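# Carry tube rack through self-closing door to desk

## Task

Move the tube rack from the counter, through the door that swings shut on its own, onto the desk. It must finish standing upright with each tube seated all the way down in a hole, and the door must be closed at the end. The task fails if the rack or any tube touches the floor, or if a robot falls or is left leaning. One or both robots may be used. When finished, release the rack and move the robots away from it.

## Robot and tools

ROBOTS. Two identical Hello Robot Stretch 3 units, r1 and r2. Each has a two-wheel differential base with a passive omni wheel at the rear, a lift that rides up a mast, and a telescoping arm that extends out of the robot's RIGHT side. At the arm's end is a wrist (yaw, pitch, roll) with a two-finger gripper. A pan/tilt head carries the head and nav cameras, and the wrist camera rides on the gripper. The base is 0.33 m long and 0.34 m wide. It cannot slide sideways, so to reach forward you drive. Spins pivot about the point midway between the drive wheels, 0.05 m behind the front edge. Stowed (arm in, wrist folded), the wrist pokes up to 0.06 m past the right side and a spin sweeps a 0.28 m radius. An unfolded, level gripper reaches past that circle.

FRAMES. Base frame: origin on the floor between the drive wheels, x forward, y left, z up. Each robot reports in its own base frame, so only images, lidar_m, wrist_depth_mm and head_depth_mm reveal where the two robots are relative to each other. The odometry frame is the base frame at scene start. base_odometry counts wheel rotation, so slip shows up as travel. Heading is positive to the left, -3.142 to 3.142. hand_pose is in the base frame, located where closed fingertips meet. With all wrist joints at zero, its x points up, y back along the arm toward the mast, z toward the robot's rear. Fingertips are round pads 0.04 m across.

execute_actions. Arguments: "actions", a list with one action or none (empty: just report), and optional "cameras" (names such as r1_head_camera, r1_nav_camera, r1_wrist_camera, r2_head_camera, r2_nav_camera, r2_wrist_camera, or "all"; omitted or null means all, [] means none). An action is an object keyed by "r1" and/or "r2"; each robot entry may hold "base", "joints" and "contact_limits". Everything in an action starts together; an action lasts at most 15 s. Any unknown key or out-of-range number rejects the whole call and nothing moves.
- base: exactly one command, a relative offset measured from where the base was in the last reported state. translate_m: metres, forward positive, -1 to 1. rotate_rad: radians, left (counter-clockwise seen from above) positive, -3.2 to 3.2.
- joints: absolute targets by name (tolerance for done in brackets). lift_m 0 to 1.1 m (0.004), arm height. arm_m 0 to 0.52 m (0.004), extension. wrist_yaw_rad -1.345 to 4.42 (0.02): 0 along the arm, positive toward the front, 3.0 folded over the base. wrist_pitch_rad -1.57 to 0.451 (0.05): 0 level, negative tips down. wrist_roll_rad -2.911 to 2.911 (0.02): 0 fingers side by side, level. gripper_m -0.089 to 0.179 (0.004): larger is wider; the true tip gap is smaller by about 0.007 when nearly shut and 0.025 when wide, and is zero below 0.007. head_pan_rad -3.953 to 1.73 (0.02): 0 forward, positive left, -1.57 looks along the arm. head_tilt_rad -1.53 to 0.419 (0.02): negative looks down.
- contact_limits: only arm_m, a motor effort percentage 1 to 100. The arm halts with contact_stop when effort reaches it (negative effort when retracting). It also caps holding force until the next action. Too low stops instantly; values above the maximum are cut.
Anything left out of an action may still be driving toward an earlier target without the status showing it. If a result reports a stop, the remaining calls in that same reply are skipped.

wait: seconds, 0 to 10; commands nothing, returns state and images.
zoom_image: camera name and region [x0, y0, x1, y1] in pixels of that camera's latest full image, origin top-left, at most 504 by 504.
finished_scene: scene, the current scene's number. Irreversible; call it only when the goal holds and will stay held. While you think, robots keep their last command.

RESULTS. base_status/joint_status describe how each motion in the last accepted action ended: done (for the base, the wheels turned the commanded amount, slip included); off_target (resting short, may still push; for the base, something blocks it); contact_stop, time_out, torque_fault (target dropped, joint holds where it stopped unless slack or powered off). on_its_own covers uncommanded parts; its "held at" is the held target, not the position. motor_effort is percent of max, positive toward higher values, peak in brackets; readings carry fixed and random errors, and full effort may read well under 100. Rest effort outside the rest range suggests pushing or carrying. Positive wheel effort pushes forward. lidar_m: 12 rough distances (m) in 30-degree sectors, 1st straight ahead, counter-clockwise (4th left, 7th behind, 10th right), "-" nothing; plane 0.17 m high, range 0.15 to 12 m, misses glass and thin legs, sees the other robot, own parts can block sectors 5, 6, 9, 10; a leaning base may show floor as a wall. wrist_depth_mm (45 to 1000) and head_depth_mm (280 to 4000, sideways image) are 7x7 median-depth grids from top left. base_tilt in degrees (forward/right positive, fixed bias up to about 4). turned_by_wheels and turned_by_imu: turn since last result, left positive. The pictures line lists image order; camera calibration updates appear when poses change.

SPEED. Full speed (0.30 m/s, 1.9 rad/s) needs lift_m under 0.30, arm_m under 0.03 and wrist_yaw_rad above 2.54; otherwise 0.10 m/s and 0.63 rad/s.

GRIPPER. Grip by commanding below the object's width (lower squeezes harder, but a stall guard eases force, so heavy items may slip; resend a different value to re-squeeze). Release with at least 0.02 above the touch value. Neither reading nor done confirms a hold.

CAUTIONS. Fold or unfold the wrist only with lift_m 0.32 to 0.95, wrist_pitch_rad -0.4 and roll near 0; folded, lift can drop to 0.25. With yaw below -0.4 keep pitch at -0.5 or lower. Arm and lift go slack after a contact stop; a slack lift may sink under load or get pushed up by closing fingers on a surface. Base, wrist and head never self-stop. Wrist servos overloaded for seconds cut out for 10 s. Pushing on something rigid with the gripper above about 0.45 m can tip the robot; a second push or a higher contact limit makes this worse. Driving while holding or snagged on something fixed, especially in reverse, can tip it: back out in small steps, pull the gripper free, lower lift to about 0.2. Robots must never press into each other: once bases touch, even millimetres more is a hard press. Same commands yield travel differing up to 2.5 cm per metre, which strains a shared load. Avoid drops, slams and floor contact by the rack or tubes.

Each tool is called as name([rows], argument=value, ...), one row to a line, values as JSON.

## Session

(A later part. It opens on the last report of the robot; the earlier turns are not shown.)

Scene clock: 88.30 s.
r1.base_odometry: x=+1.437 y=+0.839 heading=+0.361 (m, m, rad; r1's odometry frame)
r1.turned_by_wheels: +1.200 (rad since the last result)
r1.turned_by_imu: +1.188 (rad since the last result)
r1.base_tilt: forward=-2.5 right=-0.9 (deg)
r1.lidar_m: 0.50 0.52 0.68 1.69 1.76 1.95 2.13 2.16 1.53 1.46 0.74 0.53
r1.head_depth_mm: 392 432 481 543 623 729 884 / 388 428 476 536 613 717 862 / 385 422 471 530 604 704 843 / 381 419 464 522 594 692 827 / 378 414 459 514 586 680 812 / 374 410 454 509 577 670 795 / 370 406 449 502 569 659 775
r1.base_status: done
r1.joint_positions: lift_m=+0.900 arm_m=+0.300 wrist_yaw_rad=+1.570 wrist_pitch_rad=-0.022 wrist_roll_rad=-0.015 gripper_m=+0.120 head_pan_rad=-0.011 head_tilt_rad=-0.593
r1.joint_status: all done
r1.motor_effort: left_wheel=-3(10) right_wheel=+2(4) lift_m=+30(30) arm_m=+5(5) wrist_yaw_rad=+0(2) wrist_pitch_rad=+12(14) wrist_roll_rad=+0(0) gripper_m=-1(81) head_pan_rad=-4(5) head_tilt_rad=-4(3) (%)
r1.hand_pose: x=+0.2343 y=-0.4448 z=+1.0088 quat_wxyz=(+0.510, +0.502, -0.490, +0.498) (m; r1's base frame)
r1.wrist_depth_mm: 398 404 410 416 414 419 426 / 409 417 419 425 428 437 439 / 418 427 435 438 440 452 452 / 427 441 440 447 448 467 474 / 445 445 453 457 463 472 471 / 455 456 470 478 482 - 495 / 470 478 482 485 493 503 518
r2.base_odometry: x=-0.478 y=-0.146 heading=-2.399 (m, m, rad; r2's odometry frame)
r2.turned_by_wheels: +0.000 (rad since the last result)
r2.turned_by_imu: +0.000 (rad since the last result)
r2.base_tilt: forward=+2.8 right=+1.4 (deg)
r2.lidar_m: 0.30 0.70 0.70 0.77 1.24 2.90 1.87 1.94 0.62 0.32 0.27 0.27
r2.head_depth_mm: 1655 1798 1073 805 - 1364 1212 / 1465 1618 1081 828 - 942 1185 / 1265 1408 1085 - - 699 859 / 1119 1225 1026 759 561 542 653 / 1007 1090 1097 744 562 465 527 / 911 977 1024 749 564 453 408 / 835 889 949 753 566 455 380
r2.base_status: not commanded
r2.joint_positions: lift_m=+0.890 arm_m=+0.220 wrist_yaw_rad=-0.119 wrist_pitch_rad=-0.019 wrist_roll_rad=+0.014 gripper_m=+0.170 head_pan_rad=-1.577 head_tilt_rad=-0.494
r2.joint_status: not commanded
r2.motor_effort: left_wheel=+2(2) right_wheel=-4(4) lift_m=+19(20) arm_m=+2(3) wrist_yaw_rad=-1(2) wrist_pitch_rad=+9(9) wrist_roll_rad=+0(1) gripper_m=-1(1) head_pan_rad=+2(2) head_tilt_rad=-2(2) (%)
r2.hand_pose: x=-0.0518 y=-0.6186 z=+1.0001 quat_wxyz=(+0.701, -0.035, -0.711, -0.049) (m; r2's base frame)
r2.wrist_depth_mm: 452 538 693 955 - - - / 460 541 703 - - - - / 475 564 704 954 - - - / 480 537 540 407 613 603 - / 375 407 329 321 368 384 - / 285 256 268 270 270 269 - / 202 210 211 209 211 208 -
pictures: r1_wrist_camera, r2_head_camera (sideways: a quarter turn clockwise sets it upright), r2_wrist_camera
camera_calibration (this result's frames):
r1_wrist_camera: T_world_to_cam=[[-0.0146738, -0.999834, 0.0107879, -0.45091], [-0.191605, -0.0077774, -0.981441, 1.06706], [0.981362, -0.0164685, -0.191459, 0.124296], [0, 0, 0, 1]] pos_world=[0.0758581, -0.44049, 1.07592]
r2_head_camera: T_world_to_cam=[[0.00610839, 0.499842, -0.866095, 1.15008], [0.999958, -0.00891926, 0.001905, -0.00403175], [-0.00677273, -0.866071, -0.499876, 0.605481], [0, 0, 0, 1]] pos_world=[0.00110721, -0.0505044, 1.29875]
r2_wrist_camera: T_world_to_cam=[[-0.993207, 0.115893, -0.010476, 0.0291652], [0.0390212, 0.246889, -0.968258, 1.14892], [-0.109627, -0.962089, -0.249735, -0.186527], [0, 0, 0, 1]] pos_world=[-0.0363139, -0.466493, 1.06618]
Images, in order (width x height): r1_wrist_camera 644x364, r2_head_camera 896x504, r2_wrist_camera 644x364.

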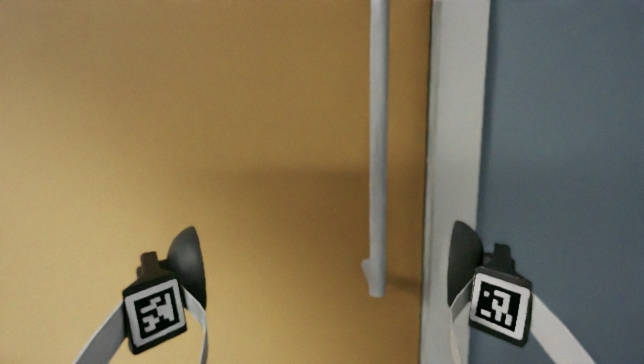

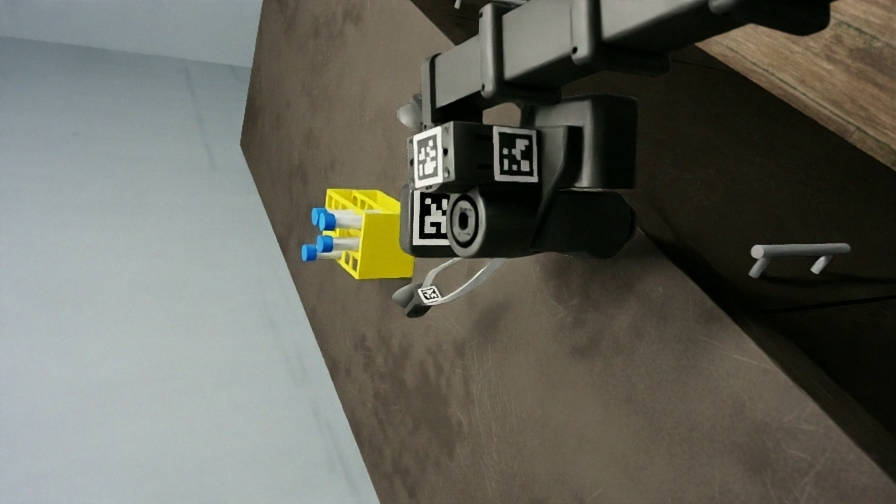

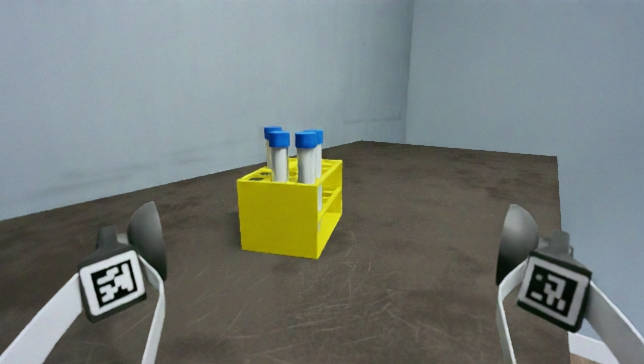

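execute_actions([
  {"r1":{"joints":{"arm_m":0.365}},"r2":{"base":{"translate_m":0.045},"joints":{"lift_m":0.85,"wrist_yaw_rad":-0.3}}},
], cameras=[])

execute_actions([
  {"r1":{"base":{"translate_m":0.23}},"r2":{"joints":{"arm_m":0.42}}},
], cameras=["r1_wrist_camera","r2_wrist_camera","r2_head_camera"])

Scene clock: 101.00 s.
r1.base_odometry: x=+1.437 y=+0.839 heading=+0.361 (m, m, rad; r1's odometry frame)
r1.turned_by_wheels: +0.000 (rad since the last result)
r1.turned_by_imu: +0.001 (rad since the last result)
r1.base_tilt: forward=-2.4 right=-1.0 (deg)
r1.lidar_m: 0.50 0.52 0.68 1.68 1.76 2.01 2.12 2.16 1.53 1.46 0.75 0.53
r1.head_depth_mm: 392 432 481 543 622 730 883 / 388 427 475 535 612 717 864 / 385 423 470 527 604 705 846 / 381 419 464 522 595 691 828 / 377 414 459 514 588 681 812 / 373 410 454 509 579 669 795 / 370 406 448 502 569 657 779
r1.base_status: not commanded
r1.joint_positions: lift_m=+0.900 arm_m=+0.365 wrist_yaw_rad=+1.570 wrist_pitch_rad=-0.022 wrist_roll_rad=-0.015 gripper_m=+0.120 head_pan_rad=-0.011 head_tilt_rad=-0.593
r1.joint_status: all done
r1.motor_effort: left_wheel=-2(3) right_wheel=+2(2) lift_m=+30(30) arm_m=+5(5) wrist_yaw_rad=-1(1) wrist_pitch_rad=+12(12) wrist_roll_rad=+0(0) gripper_m=-1(1) head_pan_rad=-5(5) head_tilt_rad=-3(3) (%)
r1.hand_pose: x=+0.2343 y=-0.5098 z=+1.0088 quat_wxyz=(+0.510, +0.502, -0.490, +0.498) (m; r1's base frame)
r1.wrist_depth_mm: 400 408 409 416 414 424 432 / 408 417 418 432 421 432 450 / 420 434 434 437 433 455 455 / 431 440 451 451 450 461 471 / 448 450 460 465 464 474 490 / 454 460 480 477 476 - 492 / 468 485 476 489 485 505 516
r2.base_odometry: x=-0.511 y=-0.177 heading=-2.399 (m, m, rad; r2's odometry frame)
r2.turned_by_wheels: +0.000 (rad since the last result)
r2.turned_by_imu: +0.001 (rad since the last result)
r2.base_tilt: forward=+2.8 right=+1.4 (deg)
r2.lidar_m: 0.26 0.67 0.67 0.74 1.19 2.93 1.92 1.97 0.54 0.28 0.23 0.23
r2.head_depth_mm: 1619 1800 1072 768 902 - 1237 / 1395 1537 1077 772 - 805 1121 / 1219 1350 1084 776 - 606 737 / 1077 1176 1093 776 562 462 560 / 963 1046 1074 743 563 452 408 / 876 939 985 745 565 453 379 / 800 853 916 752 566 455 380
r2.base_status: done
r2.joint_positions: lift_m=+0.850 arm_m=+0.220 wrist_yaw_rad=-0.298 wrist_pitch_rad=-0.019 wrist_roll_rad=+0.014 gripper_m=+0.170 head_pan_rad=-1.577 head_tilt_rad=-0.494
r2.joint_status: all done
r2.motor_effort: left_wheel=+2(8) right_wheel=-3(6) lift_m=+20(19) arm_m=+3(3) wrist_yaw_rad=-3(4) wrist_pitch_rad=+9(9) wrist_roll_rad=+0(0) gripper_m=-1(1) head_pan_rad=+2(2) head_tilt_rad=-2(2) (%)
r2.hand_pose: x=-0.0965 y=-0.6091 z=+0.9601 quat_wxyz=(+0.694, -0.099, -0.705, -0.111) (m; r2's base frame)
r2.wrist_depth_mm: 467 595 792 - - - - / 469 583 792 - - - - / 479 595 296 890 - - - / 450 459 304 397 443 - - / 276 298 274 275 275 296 - / 210 189 199 198 199 198 - / 151 158 156 155 155 156 -
pictures: none
No camera images: the call's "cameras" was empty. Leave "cameras" out to get every camera's image.

Scene clock: 104.70 s.
r1.base_odometry: x=+1.653 y=+0.920 heading=+0.361 (m, m, rad; r1's odometry frame)
r1.turned_by_wheels: +0.000 (rad since the last result)
r1.turned_by_imu: +0.001 (rad since the last result)
r1.base_tilt: forward=-2.5 right=-0.8 (deg)
r1.lidar_m: 0.27 0.28 0.37 0.91 1.77 2.19 2.36 2.15 1.52 1.26 0.40 0.29
r1.head_depth_mm: - - - - 303 356 430 / - - - - 299 349 421 / - - - - 297 343 411 / - - - - 295 337 403 / - - - - 292 331 396 / - - - - 290 326 388 / - - - - 289 321 380
r1.base_status: done
r1.joint_positions: lift_m=+0.900 arm_m=+0.365 wrist_yaw_rad=+1.570 wrist_pitch_rad=-0.022 wrist_roll_rad=-0.015 gripper_m=+0.120 head_pan_rad=-0.011 head_tilt_rad=-0.593
r1.joint_status: not commanded
r1.motor_effort: left_wheel=-5(5) right_wheel=+2(6) lift_m=+30(31) arm_m=+5(5) wrist_yaw_rad=+0(0) wrist_pitch_rad=+12(12) wrist_roll_rad=+0(0) gripper_m=-1(1) head_pan_rad=-5(5) head_tilt_rad=-3(4) (%)
r1.hand_pose: x=+0.2343 y=-0.5098 z=+1.0088 quat_wxyz=(+0.510, +0.502, -0.490, +0.498) (m; r1's base frame)
r1.wrist_depth_mm: 195 199 201 202 206 196 211 / 200 203 207 205 210 202 217 / 206 210 212 213 218 206 224 / 212 214 218 217 224 213 230 / 217 219 222 226 230 219 238 / 223 225 229 231 237 - 246 / 229 235 237 238 244 234 250
r2.base_odometry: x=-0.511 y=-0.177 heading=-2.399 (m, m, rad; r2's odometry frame)
r2.turned_by_wheels: +0.000 (rad since the last result)
r2.turned_by_imu: +0.000 (rad since the last result)
r2.base_tilt: forward=+2.7 right=+1.2 (deg)
r2.lidar_m: 0.26 0.67 0.67 0.75 1.19 2.93 2.10 1.98 0.54 0.28 0.23 0.23
r2.head_depth_mm: 1626 1811 1071 766 - - 1210 / 1405 1550 1083 806 599 804 1123 / 1219 1348 1165 - 559 595 735 / 1077 1180 1173 726 561 464 559 / 965 1043 1065 744 563 453 408 / 874 937 985 748 565 453 379 / 799 852 912 752 566 455 379
r2.base_status: not commanded
r2.joint_positions: lift_m=+0.850 arm_m=+0.420 wrist_yaw_rad=-0.299 wrist_pitch_rad=-0.019 wrist_roll_rad=+0.014 gripper_m=+0.170 head_pan_rad=-1.577 head_tilt_rad=-0.494
r2.joint_status: all done
r2.motor_effort: left_wheel=+2(3) right_wheel=-3(3) lift_m=+20(20) arm_m=+3(2) wrist_yaw_rad=-2(2) wrist_pitch_rad=+9(9) wrist_roll_rad=+0(0) gripper_m=+1(0) head_pan_rad=+3(3) head_tilt_rad=-2(2) (%)
r2.hand_pose: x=-0.0967 y=-0.8090 z=+0.9601 quat_wxyz=(+0.694, -0.099, -0.705, -0.112) (m; r2's base frame)
r2.wrist_depth_mm: 360 450 610 940 - - - / 367 454 541 99 - - - / 377 469 155 103 - - - / 371 443 150 107 431 446 504 / 273 110 107 105 253 284 276 / 209 115 112 110 187 195 204 / 149 152 118 115 149 155 148
pictures: r1_wrist_camera, r2_head_camera (sideways: a quarter turn clockwise sets it upright), r2_wrist_camera
camera_calibration (this result's frames):
r1_wrist_camera: T_world_to_cam=[[-0.0146737, -0.999834, 0.010788, -0.515901], [-0.191605, -0.0077775, -0.981441, 1.06656], [0.981362, -0.0164684, -0.191459, 0.123226], [0, 0, 0, 1]] pos_world=[0.0758581, -0.505491, 1.07592]
r2_head_camera: T_world_to_cam=[[0.00610828, 0.499843, -0.866094, 1.15008], [0.999958, -0.00891903, 0.001905, -0.00403174], [-0.00677252, -0.86607, -0.499877, 0.605483], [0, 0, 0, 1]] pos_world=[0.00110722, -0.0505044, 1.29875]
r2_wrist_camera: T_world_to_cam=[[-0.956402, 0.291866, -0.0104757, 0.15207], [0.0825944, 0.235897, -0.968262, 1.15429], [-0.280132, -0.926913, -0.249719, -0.372733], [0, 0, 0, 1]] pos_world=[-0.054312, -0.662169, 1.02617]
Images, in order (width x height): r1_wrist_camera 644x364, r2_head_camera 896x504, r2_wrist_camera 644x364.

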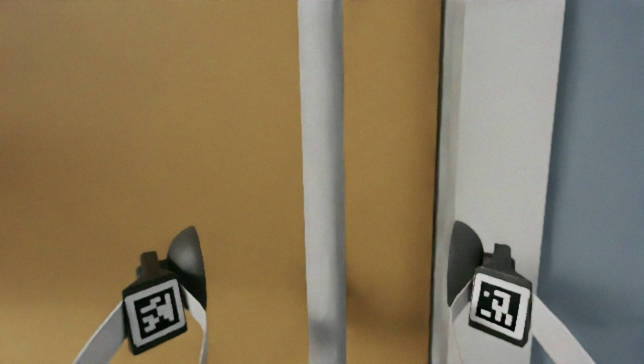

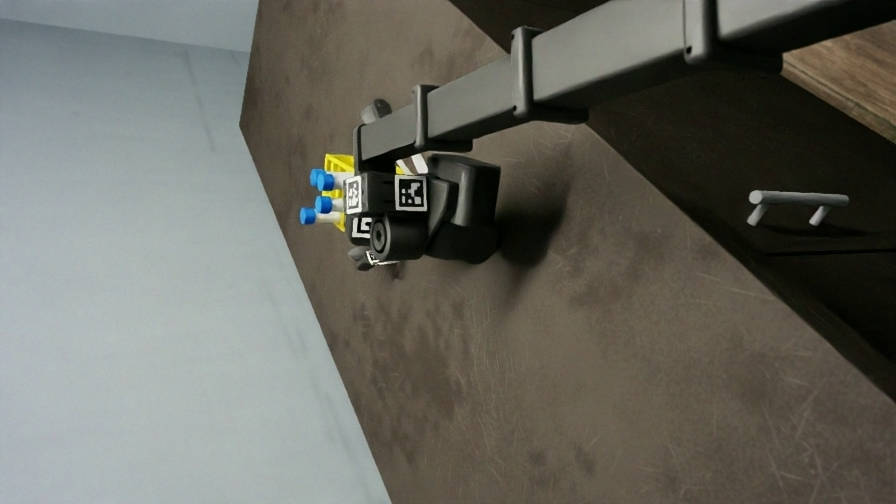

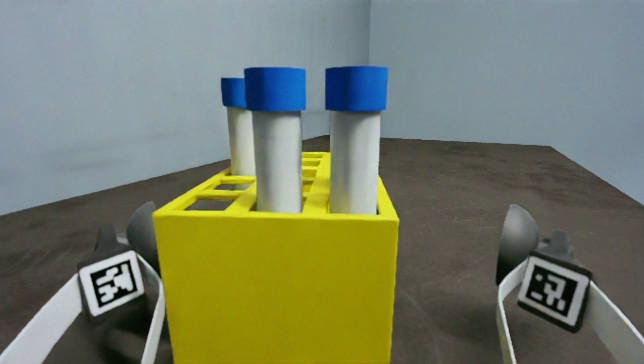

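execute_actions([
  {"r1":{"joints":{"gripper_m":-0.03}},"r2":{"joints":{"gripper_m":0.03,"wrist_yaw_rad":-0.25}}},
], cameras=[])

execute_actions([
  {"r1":{"base":{"translate_m":-0.22},"joints":{"arm_m":0.345}},"r2":{"joints":{"lift_m":0.92}}},
], cameras=["r2_wrist_camera"])

execute_actions([
  {"r1":{"base":{"translate_m":-0.15},"joints":{"arm_m":0.27}},"r2":{"joints":{"arm_m":0.0}}},
], cameras=[])

execute_actions([
  {"r1":{"base":{"translate_m":-0.12},"joints":{"arm_m":0.18}},"r2":{"joints":{"wrist_yaw_rad":0.7}}},
], cameras=[])

execute_actions([
  {"r1":{"base":{"translate_m":-0.11},"joints":{"arm_m":0.06,"head_tilt_rad":-1.0}},"r2":{"joints":{"wrist_yaw_rad":1.57}}},
], cameras=["r1_nav_camera","r2_nav_camera","r1_wrist_camera"])

Scene clock: 119.40 s.
r1.base_odometry: x=+1.653 y=+0.920 heading=+0.361 (m, m, rad; r1's odometry frame)
r1.turned_by_wheels: +0.000 (rad since the last result)
r1.turned_by_imu: +0.001 (rad since the last result)
r1.base_tilt: forward=-2.4 right=-1.0 (deg)
r1.lidar_m: 0.27 0.28 0.37 0.91 1.77 2.19 2.36 2.14 1.52 1.27 0.41 0.29
r1.head_depth_mm: - - - - 304 356 431 / - - - - 299 350 422 / - - - - 298 343 412 / - - - - 295 338 404 / - - - - 292 332 395 / - - - - 290 326 388 / - - - - 289 321 381
r1.base_status: not commanded
r1.joint_positions: lift_m=+0.900 arm_m=+0.365 wrist_yaw_rad=+1.570 wrist_pitch_rad=-0.022 wrist_roll_rad=-0.015 gripper_m=-0.029 head_pan_rad=-0.011 head_tilt_rad=-0.593
r1.joint_status: all done
r1.motor_effort: left_wheel=-5(5) right_wheel=+3(3) lift_m=+31(31) arm_m=+5(5) wrist_yaw_rad=+0(0) wrist_pitch_rad=+12(13) wrist_roll_rad=+0(0) gripper_m=-18(92) head_pan_rad=-5(4) head_tilt_rad=-4(2) (%)
r1.hand_pose: x=+0.2343 y=-0.5098 z=+1.0088 quat_wxyz=(+0.510, +0.502, -0.490, +0.498) (m; r1's base frame)
r1.wrist_depth_mm: 195 199 202 200 207 196 211 / 201 203 206 206 212 202 219 / 206 208 212 212 217 208 224 / 210 216 218 217 222 213 229 / 217 220 223 158 230 221 236 / 222 226 229 161 235 226 246 / 230 233 238 238 245 233 253
r2.base_odometry: x=-0.511 y=-0.177 heading=-2.399 (m, m, rad; r2's odometry frame)
r2.turned_by_wheels: +0.000 (rad since the last result)
r2.turned_by_imu: +0.001 (rad since the last result)
r2.base_tilt: forward=+2.8 right=+1.3 (deg)
r2.lidar_m: 0.26 0.67 0.67 0.74 1.19 2.93 2.10 1.97 0.54 0.28 0.23 0.23
r2.head_depth_mm: 1627 1806 1073 766 - - 1210 / 1401 1546 1081 807 600 801 1122 / 1217 1345 1160 - 559 596 735 / 1081 1178 1134 723 562 464 559 / 969 1048 1072 746 563 452 408 / 875 942 984 749 565 454 379 / 799 854 916 750 567 455 380
r2.base_status: not commanded
r2.joint_positions: lift_m=+0.850 arm_m=+0.420 wrist_yaw_rad=-0.251 wrist_pitch_rad=-0.014 wrist_roll_rad=+0.014 gripper_m=+0.031 head_pan_rad=-1.577 head_tilt_rad=-0.494
r2.joint_status: all done
r2.motor_effort: left_wheel=+3(3) right_wheel=-3(3) lift_m=+20(20) arm_m=+2(3) wrist_yaw_rad=+0(2) wrist_pitch_rad=+6(9) wrist_roll_rad=+0(0) gripper_m=-25(99) head_pan_rad=+3(2) head_tilt_rad=-2(2) (%)
r2.hand_pose: x=-0.0849 y=-0.8125 z=+0.9616 quat_wxyz=(+0.696, -0.084, -0.707, -0.093) (m; r2's base frame)
r2.wrist_depth_mm: 351 432 575 876 - - - / 361 436 586 725 - - - / 364 451 583 174 744 - - / 362 424 402 130 129 451 446 / 279 279 130 127 126 279 279 / 200 201 136 133 132 213 202 / 158 158 144 140 141 156 156
pictures: none
No camera images: the call's "cameras" was empty. Leave "cameras" out to get every camera's image.

Scene clock: 123.07 s.
r1.base_odometry: x=+1.447 y=+0.842 heading=+0.361 (m, m, rad; r1's odometry frame)
r1.turned_by_wheels: +0.000 (rad since the last result)
r1.turned_by_imu: +0.001 (rad since the last result)
r1.base_tilt: forward=-2.4 right=-0.8 (deg)
r1.lidar_m: 0.49 0.51 0.67 1.65 1.76 2.01 2.14 2.16 1.53 1.45 0.73 0.52
r1.head_depth_mm: 383 422 470 531 609 711 866 / 380 417 465 523 600 702 843 / 376 413 459 517 590 688 826 / 372 409 454 510 582 676 811 / 369 405 450 504 574 664 793 / 365 401 444 497 565 655 779 / 362 397 439 491 557 643 759
r1.base_status: done
r1.joint_positions: lift_m=+0.900 arm_m=+0.345 wrist_yaw_rad=+1.568 wrist_pitch_rad=-0.021 wrist_roll_rad=-0.015 gripper_m=-0.029 head_pan_rad=-0.011 head_tilt_rad=-0.593
r1.joint_status: all done
r1.motor_effort: left_wheel=-2(17) right_wheel=+1(8) lift_m=+30(30) arm_m=-3(6) wrist_yaw_rad=+2(31) wrist_pitch_rad=+12(12) wrist_roll_rad=+0(0) gripper_m=-12(18) head_pan_rad=-4(5) head_tilt_rad=-3(4) (%)
r1.hand_pose: x=+0.2343 y=-0.4910 z=+1.0091 quat_wxyz=(+0.510, +0.501, -0.491, +0.498) (m; r1's base frame)
r1.wrist_depth_mm: 389 393 400 409 408 425 421 / 400 411 411 417 414 427 433 / 413 417 428 425 432 440 451 / 417 426 432 442 438 452 454 / 431 435 453 452 455 470 477 / 436 447 464 - 458 483 494 / 453 466 468 483 489 496 512
r2.base_odometry: x=-0.511 y=-0.177 heading=-2.399 (m, m, rad; r2's odometry frame)
r2.turned_by_wheels: +0.000 (rad since the last result)
r2.turned_by_imu: +0.000 (rad since the last result)
r2.base_tilt: forward=+2.6 right=+1.2 (deg)
r2.lidar_m: 0.26 0.67 0.67 0.74 1.19 2.93 1.92 1.97 0.54 0.28 0.23 0.23
r2.head_depth_mm: 1628 1805 1075 - - 1232 1237 / 1396 1547 1245 704 614 804 1125 / 1217 1341 - 707 559 596 736 / 1077 1173 1173 710 561 464 560 / 964 1045 1073 744 562 452 408 / 877 940 983 746 564 453 379 / 800 855 916 751 567 455 379
r2.base_status: not commanded
r2.joint_positions: lift_m=+0.920 arm_m=+0.420 wrist_yaw_rad=-0.251 wrist_pitch_rad=-0.027 wrist_roll_rad=+0.014 gripper_m=+0.037 head_pan_rad=-1.577 head_tilt_rad=-0.494
r2.joint_status: all done
r2.on_its_own: gripper_m is held at +0.036, not at your +0.030, by its stall guard, which is not easing now
r2.motor_effort: left_wheel=+3(3) right_wheel=-3(3) lift_m=+39(40) arm_m=+2(2) wrist_yaw_rad=+0(0) wrist_pitch_rad=+12(12) wrist_roll_rad=-1(0) gripper_m=-18(25) head_pan_rad=+2(3) head_tilt_rad=-2(2) (%)
r2.hand_pose: x=-0.0848 y=-0.8122 z=+1.0273 quat_wxyz=(+0.696, -0.079, -0.707, -0.098) (m; r2's base frame)
r2.wrist_depth_mm: 348 437 583 868 - - - / 358 440 606 892 - - - / 359 449 612 771 - - - / 364 454 589 206 630 699 - / 374 430 144 141 139 424 429 / 311 313 138 136 134 311 312 / 246 246 135 132 131 245 245
pictures: r2_wrist_camera
camera_calibration (this result's frames):
r2_wrist_camera: T_world_to_cam=[[-0.969328, 0.245536, -0.0107027, 0.126601], [0.0730782, 0.246373, -0.966416, 1.22498], [-0.234653, -0.937557, -0.256759, -0.353084], [0, 0, 0, 1]] pos_world=[-0.0496541, -0.663924, 1.09454]
Images, in order (width x height): r2_wrist_camera 644x364.

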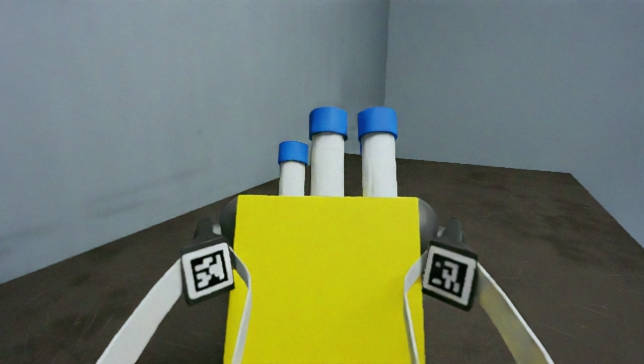

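Scene clock: 127.33 s.
r1.base_odometry: x=+1.306 y=+0.789 heading=+0.361 (m, m, rad; r1's odometry frame)
r1.turned_by_wheels: +0.000 (rad since the last result)
r1.turned_by_imu: +0.001 (rad since the last result)
r1.base_tilt: forward=-2.3 right=-0.9 (deg)
r1.lidar_m: 0.64 0.66 0.87 1.71 1.75 1.90 1.99 2.04 1.54 1.46 0.95 0.68
r1.head_depth_mm: 514 566 631 711 817 957 1142 / 509 561 625 702 805 941 1137 / 505 555 617 692 792 925 1112 / 500 550 608 685 781 910 1084 / 494 544 602 675 767 895 1064 / 490 538 595 666 757 880 1046 / 485 533 589 658 748 855 1004
r1.base_status: done
r1.joint_positions: lift_m=+0.900 arm_m=+0.270 wrist_yaw_rad=+1.569 wrist_pitch_rad=-0.021 wrist_roll_rad=-0.015 gripper_m=-0.029 head_pan_rad=-0.011 head_tilt_rad=-0.593
r1.joint_status: all done
r1.motor_effort: left_wheel=-3(8) right_wheel=+1(2) lift_m=+31(30) arm_m=-3(3) wrist_yaw_rad=+1(2) wrist_pitch_rad=+12(12) wrist_roll_rad=+0(0) gripper_m=-11(12) head_pan_rad=-5(5) head_tilt_rad=-3(3) (%)
r1.hand_pose: x=+0.2343 y=-0.4159 z=+1.0091 quat_wxyz=(+0.510, +0.501, -0.491, +0.498) (m; r1's base frame)
r1.wrist_depth_mm: 524 520 539 542 544 560 575 / 539 541 544 568 560 565 575 / 551 556 563 575 578 598 601 / 552 567 583 590 578 608 617 / 574 593 604 598 605 631 628 / 600 598 619 - 627 640 646 / 606 631 628 643 647 650 672
r2.base_odometry: x=-0.511 y=-0.177 heading=-2.399 (m, m, rad; r2's odometry frame)
r2.turned_by_wheels: +0.000 (rad since the last result)
r2.turned_by_imu: +0.001 (rad since the last result)
r2.base_tilt: forward=+2.9 right=+1.4 (deg)
r2.lidar_m: 0.26 0.67 0.67 0.74 1.19 2.93 1.82 1.97 0.54 0.28 0.23 0.23
r2.head_depth_mm: 1631 1818 1069 767 945 1113 - / 1399 1548 1079 674 411 - - / 1218 1347 1087 707 422 - - / 1078 1177 1094 741 560 457 533 / 967 1044 1070 746 563 452 408 / 877 939 982 747 565 454 379 / 801 853 916 752 567 455 379
r2.base_status: not commanded
r2.joint_positions: lift_m=+0.920 arm_m=+0.003 wrist_yaw_rad=-0.251 wrist_pitch_rad=-0.028 wrist_roll_rad=+0.014 gripper_m=+0.037 head_pan_rad=-1.577 head_tilt_rad=-0.494
r2.joint_status: all done
joint sent to its limit — the command would take r2.arm_m past its lower limit, so that joint was sent only as far as its limit.
r2.on_its_own: gripper_m is held at +0.036, not at your +0.030, by its stall guard, which is not easing now
r2.motor_effort: left_wheel=+3(3) right_wheel=-4(3) lift_m=+39(39) arm_m=-3(4) wrist_yaw_rad=+0(1) wrist_pitch_rad=+13(13) wrist_roll_rad=+0(0) gripper_m=-20(20) head_pan_rad=+3(2) head_tilt_rad=-2(2) (%)
r2.hand_pose: x=-0.0848 y=-0.3952 z=+1.0270 quat_wxyz=(+0.696, -0.079, -0.707, -0.098) (m; r2's base frame)
r2.wrist_depth_mm: 576 699 959 - - - - / 584 715 968 - - - - / 585 731 970 - - - - / 584 686 701 207 680 - - / 432 436 144 141 139 - - / 318 315 137 135 134 - - / 249 247 135 131 132 - -
pictures: none
No camera images: the call's "cameras" was empty. Leave "cameras" out to get every camera's image.

Scene clock: 130.07 s.
r1.base_odometry: x=+1.194 y=+0.747 heading=+0.361 (m, m, rad; r1's odometry frame)
r1.turned_by_wheels: +0.000 (rad since the last result)
r1.turned_by_imu: +0.000 (rad since the last result)
r1.base_tilt: forward=-2.4 right=-0.9 (deg)
r1.lidar_m: 0.76 0.78 1.03 1.70 1.75 1.81 1.87 1.91 1.55 1.47 1.13 0.80
r1.head_depth_mm: 620 681 758 859 983 1152 1226 / 613 675 752 842 969 1132 1223 / 607 667 742 835 950 1112 1226 / 603 662 733 824 938 1092 1200 / 595 656 724 813 925 1076 1201 / 590 647 718 802 912 1054 1190 / 584 642 708 793 891 1026 1175
r1.base_status: done
r1.joint_positions: lift_m=+0.900 arm_m=+0.180 wrist_yaw_rad=+1.569 wrist_pitch_rad=-0.021 wrist_roll_rad=-0.015 gripper_m=-0.029 head_pan_rad=-0.011 head_tilt_rad=-0.593
r1.joint_status: all done
r1.motor_effort: left_wheel=-2(9) right_wheel=+1(3) lift_m=+30(30) arm_m=-3(4) wrist_yaw_rad=+1(1) wrist_pitch_rad=+12(12) wrist_roll_rad=+0(0) gripper_m=-12(12) head_pan_rad=-4(4) head_tilt_rad=-2(4) (%)
r1.hand_pose: x=+0.2343 y=-0.3259 z=+1.0091 quat_wxyz=(+0.510, +0.501, -0.491, +0.498) (m; r1's base frame)
r1.wrist_depth_mm: 630 637 646 648 663 672 674 / 655 651 648 673 684 696 681 / 652 667 687 700 678 705 719 / 678 673 683 705 718 719 724 / 686 703 712 720 718 749 762 / 699 716 730 - 746 775 789 / 728 752 755 766 791 794 806
r2.base_odometry: x=-0.511 y=-0.177 heading=-2.399 (m, m, rad; r2's odometry frame)
r2.turned_by_wheels: +0.000 (rad since the last result)
r2.turned_by_imu: +0.000 (rad since the last result)
r2.base_tilt: forward=+2.8 right=+1.3 (deg)
r2.lidar_m: 0.26 0.67 0.67 0.74 1.19 2.93 1.73 1.97 0.54 0.28 0.23 0.23
r2.head_depth_mm: 1632 1809 1076 765 891 1085 - / 1400 1551 1076 735 620 750 - / 1224 1351 1087 739 559 576 - / 1079 1173 1096 741 561 468 - / 965 1045 1073 745 584 - - / 876 940 981 749 527 - 370 / 800 853 916 752 380 400 379
r2.base_status: not commanded
r2.joint_positions: lift_m=+0.920 arm_m=+0.003 wrist_yaw_rad=+0.698 wrist_pitch_rad=-0.028 wrist_roll_rad=+0.014 gripper_m=+0.037 head_pan_rad=-1.577 head_tilt_rad=-0.494
r2.joint_status: all done
r2.on_its_own: gripper_m is held at +0.036, not at your +0.030, by its stall guard, which is not easing now
r2.motor_effort: left_wheel=+3(3) right_wheel=-4(3) lift_m=+39(39) arm_m=-3(3) wrist_yaw_rad=+2(5) wrist_pitch_rad=+13(13) wrist_roll_rad=+0(0) gripper_m=-20(19) head_pan_rad=+3(3) head_tilt_rad=-2(2) (%)
r2.hand_pose: x=+0.1427 y=-0.3436 z=+1.0270 quat_wxyz=(+0.664, +0.253, -0.665, +0.230) (m; r2's base frame)
r2.wrist_depth_mm: 555 565 591 608 627 651 671 / 569 585 615 636 675 669 703 / 601 618 642 210 697 712 749 / 610 625 633 183 616 709 680 / 438 431 143 141 139 424 431 / 317 315 137 136 134 319 316 / 248 248 136 131 131 245 250
pictures: none
No camera images: the call's "cameras" was empty. Leave "cameras" out to get every camera's image.

Scene clock: 132.40 s.
r1.base_odometry: x=+1.091 y=+0.708 heading=+0.361 (m, m, rad; r1's odometry frame)
r1.turned_by_wheels: +0.000 (rad since the last result)
r1.turned_by_imu: +0.000 (rad since the last result)
r1.base_tilt: forward=-2.4 right=-1.0 (deg)
r1.lidar_m: 0.87 0.89 1.18 1.70 1.73 1.84 1.75 1.80 1.55 1.47 1.30 0.91
r1.head_depth_mm: 776 924 1127 1456 1370 1216 1087 / 769 908 1109 1430 1372 1210 1083 / 762 899 1097 1404 1373 1210 1080 / 752 890 1084 1385 1365 1203 1086 / 745 877 1064 1355 1362 1208 1079 / 738 865 1046 1332 1363 1200 1080 / 729 853 1025 1301 1369 1200 1075
r1.base_status: done
r1.joint_positions: lift_m=+0.900 arm_m=+0.060 wrist_yaw_rad=+1.569 wrist_pitch_rad=-0.021 wrist_roll_rad=-0.015 gripper_m=-0.029 head_pan_rad=-0.011 head_tilt_rad=-0.988
r1.joint_status: all done
r1.motor_effort: left_wheel=-2(10) right_wheel=+1(2) lift_m=+30(30) arm_m=-3(3) wrist_yaw_rad=+0(1) wrist_pitch_rad=+12(12) wrist_roll_rad=+0(1) gripper_m=-12(12) head_pan_rad=-5(4) head_tilt_rad=-6(33) (%)
r1.hand_pose: x=+0.2343 y=-0.2058 z=+1.0091 quat_wxyz=(+0.510, +0.501, -0.491, +0.498) (m; r1's base frame)
r1.wrist_depth_mm: 723 738 737 737 782 774 791 / 735 732 760 760 788 775 827 / 758 755 780 804 809 795 820 / 761 799 795 796 809 830 843 / 791 786 823 797 867 856 868 / 818 804 865 - 867 892 891 / 856 827 852 857 903 906 961
r2.base_odometry: x=-0.511 y=-0.177 heading=-2.399 (m, m, rad; r2's odometry frame)
r2.turned_by_wheels: +0.000 (rad since the last result)
r2.turned_by_imu: +0.000 (rad since the last result)
r2.base_tilt: forward=+2.8 right=+1.3 (deg)
r2.lidar_m: 0.26 0.67 0.67 0.74 1.19 2.94 1.65 1.97 0.54 0.28 0.23 0.23
r2.head_depth_mm: 1629 1811 1078 765 888 1082 - / 1402 1539 1083 736 621 727 - / 1217 1345 1083 740 559 506 - / 1076 1176 1095 743 560 464 534 / 969 1049 1072 745 563 452 407 / 872 940 983 749 564 453 397 / 800 854 915 752 566 455 -
r2.base_status: not commanded
r2.joint_positions: lift_m=+0.920 arm_m=+0.003 wrist_yaw_rad=+1.568 wrist_pitch_rad=-0.028 wrist_roll_rad=+0.014 gripper_m=+0.037 head_pan_rad=-1.577 head_tilt_rad=-0.494
r2.joint_status: all done
r2.on_its_own: gripper_m is held at +0.036, not at your +0.030, by its stall guard, which is not easing now
r2.motor_effort: left_wheel=+3(3) right_wheel=-4(3) lift_m=+40(40) arm_m=-3(3) wrist_yaw_rad=+2(4) wrist_pitch_rad=+13(13) wrist_roll_rad=+0(0) gripper_m=-21(19) head_pan_rad=+4(3) head_tilt_rad=-2(2) (%)
r2.hand_pose: x=+0.2341 y=-0.1486 z=+1.0270 quat_wxyz=(+0.505, +0.510, -0.497, +0.489) (m; r2's base frame)
r2.wrist_depth_mm: 541 641 765 836 679 569 488 / 555 639 790 885 714 582 498 / 554 644 821 210 700 593 509 / 571 675 840 183 620 607 526 / 582 673 145 141 139 431 429 / 603 314 138 137 133 312 313 / 618 259 136 131 132 247 246
pictures: r1_nav_camera (sideways: a quarter turn counterclockwise sets it upright), r1_wrist_camera, r2_nav_camera (sideways: a quarter turn counterclockwise sets it upright)
camera_calibration (this result's frames):
r1_nav_camera: T_world_to_cam=[[0.831997, -0.00742258, 0.554731, -0.688701], [0.00315111, -0.999831, -0.0181043, 0.0759843], [0.554772, 0.0168108, -0.831833, 1.03371], [0, 0, 0, 1]] pos_world=[-0.000716246, 0.0534821, 1.24329]
r1_wrist_camera: T_world_to_cam=[[-0.0157736, -0.999818, 0.0107674, -0.211676], [-0.190216, -0.00757153, -0.981713, 1.06928], [0.981616, -0.0175333, -0.190061, 0.126573], [0, 0, 0, 1]] pos_world=[0.0758092, -0.201322, 1.07606]
r2_nav_camera: T_world_to_cam=[[-0.0278682, -0.459619, 0.887679, -1.10865], [-0.998779, -0.0234448, -0.0434953, 0.113755], [0.0408027, -0.887807, -0.458404, 0.549369], [0, 0, 0, 1]] pos_world=[0.060304, -0.0191577, 1.24091]
Images, in order (width x height): r1_nav_camera 672x504, r1_wrist_camera 644x364, r2_nav_camera 672x504.

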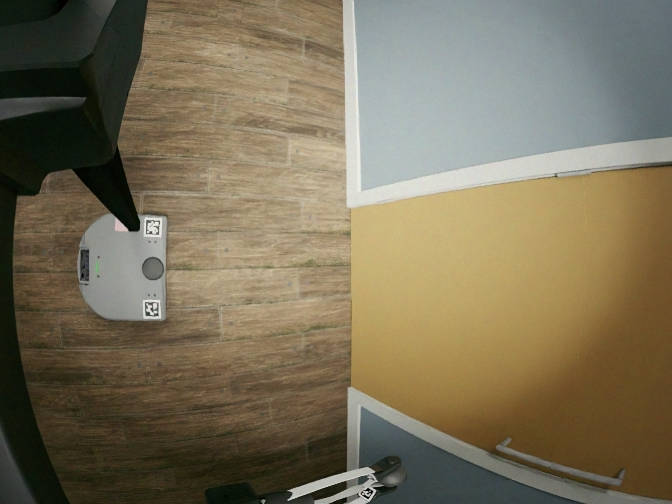

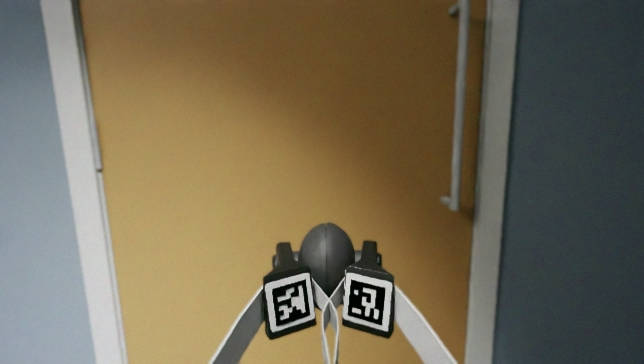

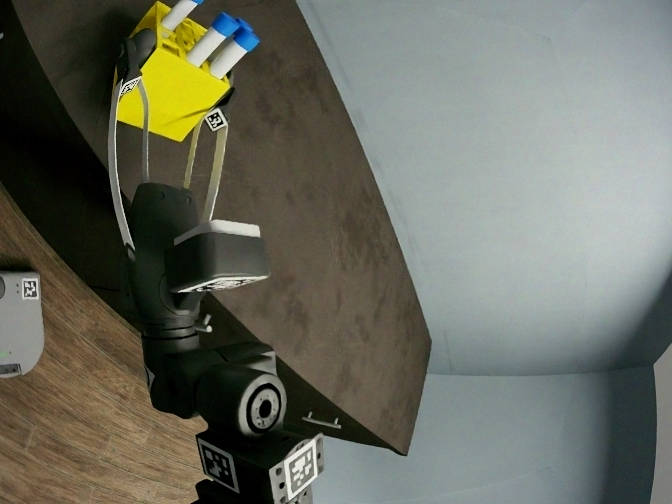

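execute_actions([
  {"r1":{"base":{"translate_m":0.655},"joints":{"gripper_m":0.1,"arm_m":0.245,"wrist_yaw_rad":1.0}},"r2":{"joints":{"wrist_pitch_rad":0.3}}},
], cameras=["r1_wrist_camera"])

execute_actions([
  {"r1":{"joints":{"gripper_m":-0.089}}},
], cameras=[])

execute_actions([
  {"r1":{"base":{"translate_m":-0.2}}},
], cameras=["r1_wrist_camera","r1_nav_camera"])

Scene clock: 146.90 s.
r1.base_odometry: x=+1.704 y=+0.939 heading=+0.360 (m, m, rad; r1's odometry frame)
r1.turned_by_wheels: +0.000 (rad since the last result)
r1.turned_by_imu: +0.004 (rad since the last result)
r1.base_tilt: forward=-2.4 right=-1.0 (deg)
r1.lidar_m: 0.22 0.22 0.30 0.73 1.77 2.26 2.41 2.15 1.52 1.01 0.32 0.23
r1.head_depth_mm: - - - 315 430 742 1085 / - - - 310 418 707 1083 / - - - 305 407 677 1084 / - - - 304 397 646 1064 / - - - 302 386 621 1062 / - - - 299 377 595 1042 / - - - 293 367 575 1028
r1.base_status: done
r1.joint_positions: lift_m=+0.900 arm_m=+0.245 wrist_yaw_rad=+1.001 wrist_pitch_rad=-0.021 wrist_roll_rad=-0.015 gripper_m=+0.100 head_pan_rad=-0.011 head_tilt_rad=-0.988
r1.joint_status: all done
r1.motor_effort: left_wheel=-6(8) right_wheel=+6(6) lift_m=+31(30) arm_m=+5(5) wrist_yaw_rad=-1(2) wrist_pitch_rad=+12(12) wrist_roll_rad=+0(1) gripper_m=-1(79) head_pan_rad=-4(4) head_tilt_rad=-5(6) (%)
r1.hand_pose: x=+0.1939 y=-0.5276 z=+1.0091 quat_wxyz=(+0.629, +0.343, -0.612, +0.335) (m; r1's base frame)
r1.wrist_depth_mm: 136 149 172 124 228 312 436 / 137 152 176 127 235 327 461 / 140 155 178 130 242 339 487 / 142 157 183 135 249 353 507 / 145 160 190 139 251 375 552 / 147 160 198 211 253 416 573 / 149 161 198 218 273 386 628
r2.base_odometry: x=-0.511 y=-0.177 heading=-2.399 (m, m, rad; r2's odometry frame)
r2.turned_by_wheels: +0.000 (rad since the last result)
r2.turned_by_imu: +0.001 (rad since the last result)
r2.base_tilt: forward=+2.9 right=+1.2 (deg)
r2.lidar_m: 0.26 0.67 0.67 0.75 1.19 2.93 2.14 1.96 0.54 0.28 0.23 0.23
r2.head_depth_mm: 1629 1796 1074 768 890 1085 - / 1397 1543 1083 735 621 728 - / 1224 1354 1085 739 560 506 - / 1077 1178 1098 742 561 463 521 / 965 1046 1075 745 562 453 407 / 875 940 985 749 564 474 - / 801 856 916 753 567 467 -
r2.base_status: not commanded
r2.joint_positions: lift_m=+0.920 arm_m=+0.003 wrist_yaw_rad=+1.568 wrist_pitch_rad=+0.267 wrist_roll_rad=+0.014 gripper_m=+0.037 head_pan_rad=-1.577 head_tilt_rad=-0.494
r2.joint_status: all done
r2.on_its_own: gripper_m is held at +0.036, not at your +0.030, by its stall guard, which is not easing now
r2.motor_effort: left_wheel=+3(3) right_wheel=-4(3) lift_m=+39(39) arm_m=-3(3) wrist_yaw_rad=+1(1) wrist_pitch_rad=+15(15) wrist_roll_rad=+0(0) gripper_m=-19(20) head_pan_rad=+3(3) head_tilt_rad=-2(2) (%)
r2.hand_pose: x=+0.2321 y=-0.1485 z=+1.1027 quat_wxyz=(+0.426, +0.432, -0.565, +0.559) (m; r2's base frame)
r2.wrist_depth_mm: 575 681 845 963 756 622 521 / 560 673 834 958 730 615 527 / 572 675 816 207 707 600 525 / 555 663 814 184 711 619 524 / 573 673 144 141 138 616 517 / 560 653 138 136 134 571 516 / 563 687 135 131 132 456 461
pictures: r1_wrist_camera
camera_calibration (this result's frames):
r1_wrist_camera: T_world_to_cam=[[-0.551425, -0.834155, 0.010769, -0.342833], [-0.164389, 0.0959971, -0.981713, 1.10879], [0.817867, -0.543112, -0.190061, -0.0849198], [0, 0, 0, 1]] pos_world=[0.0626794, -0.438537, 1.07606]
Images, in order (width x height): r1_wrist_camera 644x364.

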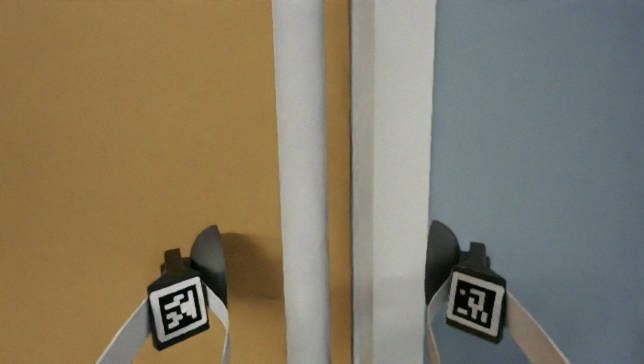

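Scene clock: 149.27 s.
r1.base_odometry: x=+1.704 y=+0.939 heading=+0.361 (m, m, rad; r1's odometry frame)
r1.turned_by_wheels: +0.000 (rad since the last result)
r1.turned_by_imu: +0.001 (rad since the last result)
r1.base_tilt: forward=-2.4 right=-1.0 (deg)
r1.lidar_m: 0.22 0.22 0.30 0.73 1.78 2.26 2.41 2.14 1.51 1.00 0.32 0.23
r1.head_depth_mm: - - - 308 418 720 1081 / - - - 305 408 689 1081 / - - - 304 398 660 1069 / - - - 303 389 637 1064 / - - - 299 379 611 1067 / - - - 294 371 591 1049 / - - - 294 364 571 1033
r1.base_status: not commanded
r1.joint_positions: lift_m=+0.900 arm_m=+0.245 wrist_yaw_rad=+1.012 wrist_pitch_rad=-0.020 wrist_roll_rad=-0.015 gripper_m=-0.087 head_pan_rad=-0.011 head_tilt_rad=-0.988
r1.joint_status: all done
r1.motor_effort: left_wheel=+2(6) right_wheel=-3(6) lift_m=+31(30) arm_m=+4(5) wrist_yaw_rad=-10(18) wrist_pitch_rad=+11(12) wrist_roll_rad=+0(0) gripper_m=-38(100) head_pan_rad=-5(4) head_tilt_rad=-6(6) (%)
r1.hand_pose: x=+0.1954 y=-0.5253 z=+1.0093 quat_wxyz=(+0.627, +0.346, -0.610, +0.339) (m; r1's base frame)
r1.wrist_depth_mm: 128 142 163 117 222 302 412 / 131 144 166 120 230 314 438 / 133 147 168 126 235 326 463 / 135 149 173 190 242 342 489 / 138 152 176 128 253 355 512 / 140 155 176 130 282 370 550 / 142 159 184 141 263 386 590
r2.base_odometry: x=-0.511 y=-0.177 heading=-2.399 (m, m, rad; r2's odometry frame)
r2.turned_by_wheels: +0.000 (rad since the last result)
r2.turned_by_imu: +0.000 (rad since the last result)
r2.base_tilt: forward=+2.9 right=+1.4 (deg)
r2.lidar_m: 0.26 0.67 0.67 0.74 1.19 2.94 2.14 1.97 0.54 0.28 0.23 0.23
r2.head_depth_mm: 1617 1798 1072 766 890 1086 - / 1403 1538 1075 737 621 729 - / 1218 1350 1086 738 560 506 - / 1076 1174 1094 741 562 464 520 / 966 1044 1071 745 562 453 407 / 875 941 982 748 565 473 - / 802 856 912 751 566 468 -
r2.base_status: not commanded
r2.joint_positions: lift_m=+0.920 arm_m=+0.003 wrist_yaw_rad=+1.568 wrist_pitch_rad=+0.267 wrist_roll_rad=+0.014 gripper_m=+0.037 head_pan_rad=-1.577 head_tilt_rad=-0.494
r2.joint_status: not commanded
r2.on_its_own: gripper_m is held at +0.036, not at your +0.030, by its stall guard, which is not easing now
r2.motor_effort: left_wheel=+3(3) right_wheel=-3(4) lift_m=+39(39) arm_m=-3(3) wrist_yaw_rad=+1(1) wrist_pitch_rad=+15(15) wrist_roll_rad=+0(0) gripper_m=-20(21) head_pan_rad=+3(2) head_tilt_rad=-2(2) (%)
r2.hand_pose: x=+0.2321 y=-0.1485 z=+1.1027 quat_wxyz=(+0.426, +0.432, -0.565, +0.559) (m; r2's base frame)
r2.wrist_depth_mm: 561 665 855 952 748 636 528 / 568 673 842 952 749 615 526 / 566 664 822 207 710 627 522 / 576 672 818 183 707 619 525 / 567 676 144 141 139 613 518 / 567 664 138 135 134 580 523 / 564 684 136 131 131 463 459
pictures: none
No camera images: the call's "cameras" was empty. Leave "cameras" out to get every camera's image.

Scene clock: 152.33 s.
r1.base_odometry: x=+1.517 y=+0.868 heading=+0.361 (m, m, rad; r1's odometry frame)
r1.turned_by_wheels: +0.000 (rad since the last result)
r1.turned_by_imu: +0.000 (rad since the last result)
r1.base_tilt: forward=-2.4 right=-1.0 (deg)
r1.lidar_m: 0.34 0.38 0.57 1.40 1.76 2.08 2.21 2.16 1.52 1.45 0.41 0.34
r1.head_depth_mm: - 301 360 452 607 925 1082 / - 305 368 465 630 976 1085 / - 310 377 478 655 1041 1080 / - 316 385 493 679 1111 1079 / 287 322 395 508 711 1144 1078 / 290 328 404 524 743 1145 1082 / 292 335 414 540 778 1142 1079
r1.base_status: done
r1.joint_positions: lift_m=+0.900 arm_m=+0.245 wrist_yaw_rad=+1.129 wrist_pitch_rad=-0.021 wrist_roll_rad=-0.015 gripper_m=-0.074 head_pan_rad=-0.011 head_tilt_rad=-0.988
r1.joint_status: not commanded
r1.on_its_own: wrist_yaw_rad is held at +1.092, not at your +1.000, by its stall guard, which is still easing; gripper_m is held at -0.075, not at your -0.089, by its stall guard, which is still easing
r1.motor_effort: left_wheel=+8(17) right_wheel=-6(15) lift_m=+30(30) arm_m=+3(4) wrist_yaw_rad=-33(66) wrist_pitch_rad=+12(12) wrist_roll_rad=+0(0) gripper_m=-37(40) head_pan_rad=-4(5) head_tilt_rad=-6(6) (%)
r1.hand_pose: x=+0.2098 y=-0.4991 z=+1.0092 quat_wxyz=(+0.606, +0.382, -0.588, +0.375) (m; r1's base frame)
r1.wrist_depth_mm: 152 160 169 116 192 531 635 / 157 163 174 120 199 540 671 / 160 167 177 184 477 570 705 / 163 171 183 130 490 586 723 / 167 175 186 128 510 610 761 / 172 180 190 129 538 621 816 / 174 185 200 139 544 671 828
r2.base_odometry: x=-0.511 y=-0.177 heading=-2.399 (m, m, rad; r2's odometry frame)
r2.turned_by_wheels: +0.000 (rad since the last result)
r2.turned_by_imu: +0.000 (rad since the last result)
r2.base_tilt: forward=+2.8 right=+1.2 (deg)
r2.lidar_m: 0.26 0.67 0.67 0.74 1.19 2.93 1.99 1.97 0.54 0.28 0.23 0.23
r2.head_depth_mm: 1626 1813 1076 768 888 1084 - / 1401 1547 1082 735 622 730 - / 1218 1347 1088 738 559 506 - / 1074 1174 1096 743 562 464 521 / 968 1044 1074 743 563 452 407 / 877 938 986 746 565 473 - / 799 853 916 751 565 467 -
r2.base_status: not commanded
r2.joint_positions: lift_m=+0.920 arm_m=+0.003 wrist_yaw_rad=+1.568 wrist_pitch_rad=+0.267 wrist_roll_rad=+0.014 gripper_m=+0.037 head_pan_rad=-1.577 head_tilt_rad=-0.494
r2.joint_status: not commanded
r2.on_its_own: gripper_m is held at +0.036, not at your +0.030, by its stall guard, which is not easing now
r2.motor_effort: left_wheel=+3(3) right_wheel=-3(4) lift_m=+40(40) arm_m=-3(3) wrist_yaw_rad=+2(1) wrist_pitch_rad=+15(15) wrist_roll_rad=+0(0) gripper_m=-19(19) head_pan_rad=+2(2) head_tilt_rad=-2(2) (%)
r2.hand_pose: x=+0.2321 y=-0.1485 z=+1.1027 quat_wxyz=(+0.426, +0.432, -0.565, +0.559) (m; r2's base frame)
r2.wrist_depth_mm: 570 677 863 959 749 618 525 / 564 682 822 947 767 617 526 / 557 679 831 208 711 622 521 / 571 681 808 182 696 601 522 / 569 665 144 141 138 604 514 / 577 648 138 136 134 581 517 / 560 675 136 131 131 454 458
pictures: r1_nav_camera (sideways: a quarter turn counterclockwise sets it upright), r1_wrist_camera
camera_calibration (this result's frames):
r1_nav_camera: T_world_to_cam=[[0.83221, -0.00753529, 0.55441, -0.688284], [0.00301161, -0.999831, -0.0181099, 0.0759924], [0.554453, 0.0167409, -0.832047, 1.03399], [0, 0, 0, 1]] pos_world=[-0.000731766, 0.0534833, 1.2433]
r1_wrist_camera: T_world_to_cam=[[-0.439994, -0.897937, 0.0107228, -0.365396], [-0.175067, 0.07406, -0.981767, 1.10009], [0.88077, -0.433849, -0.189785, -0.0413628], [0, 0, 0, 1]] pos_world=[0.0682478, -0.42752, 1.0761]
Images, in order (width x height): r1_nav_camera 672x504, r1_wrist_camera 644x364.

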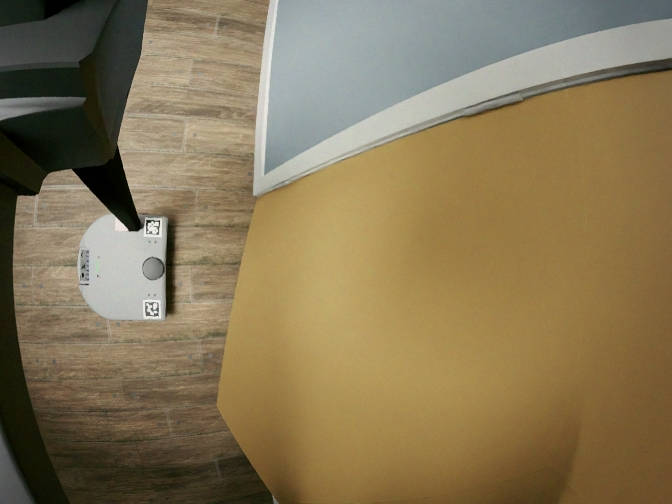

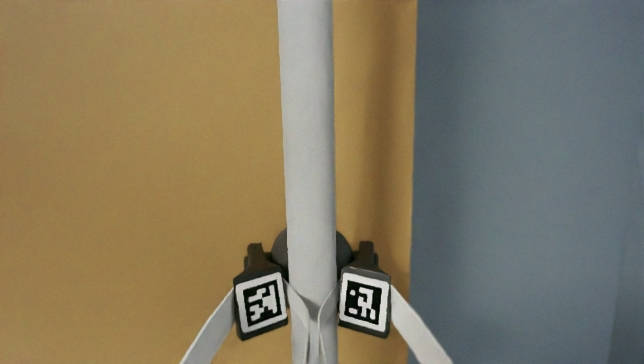

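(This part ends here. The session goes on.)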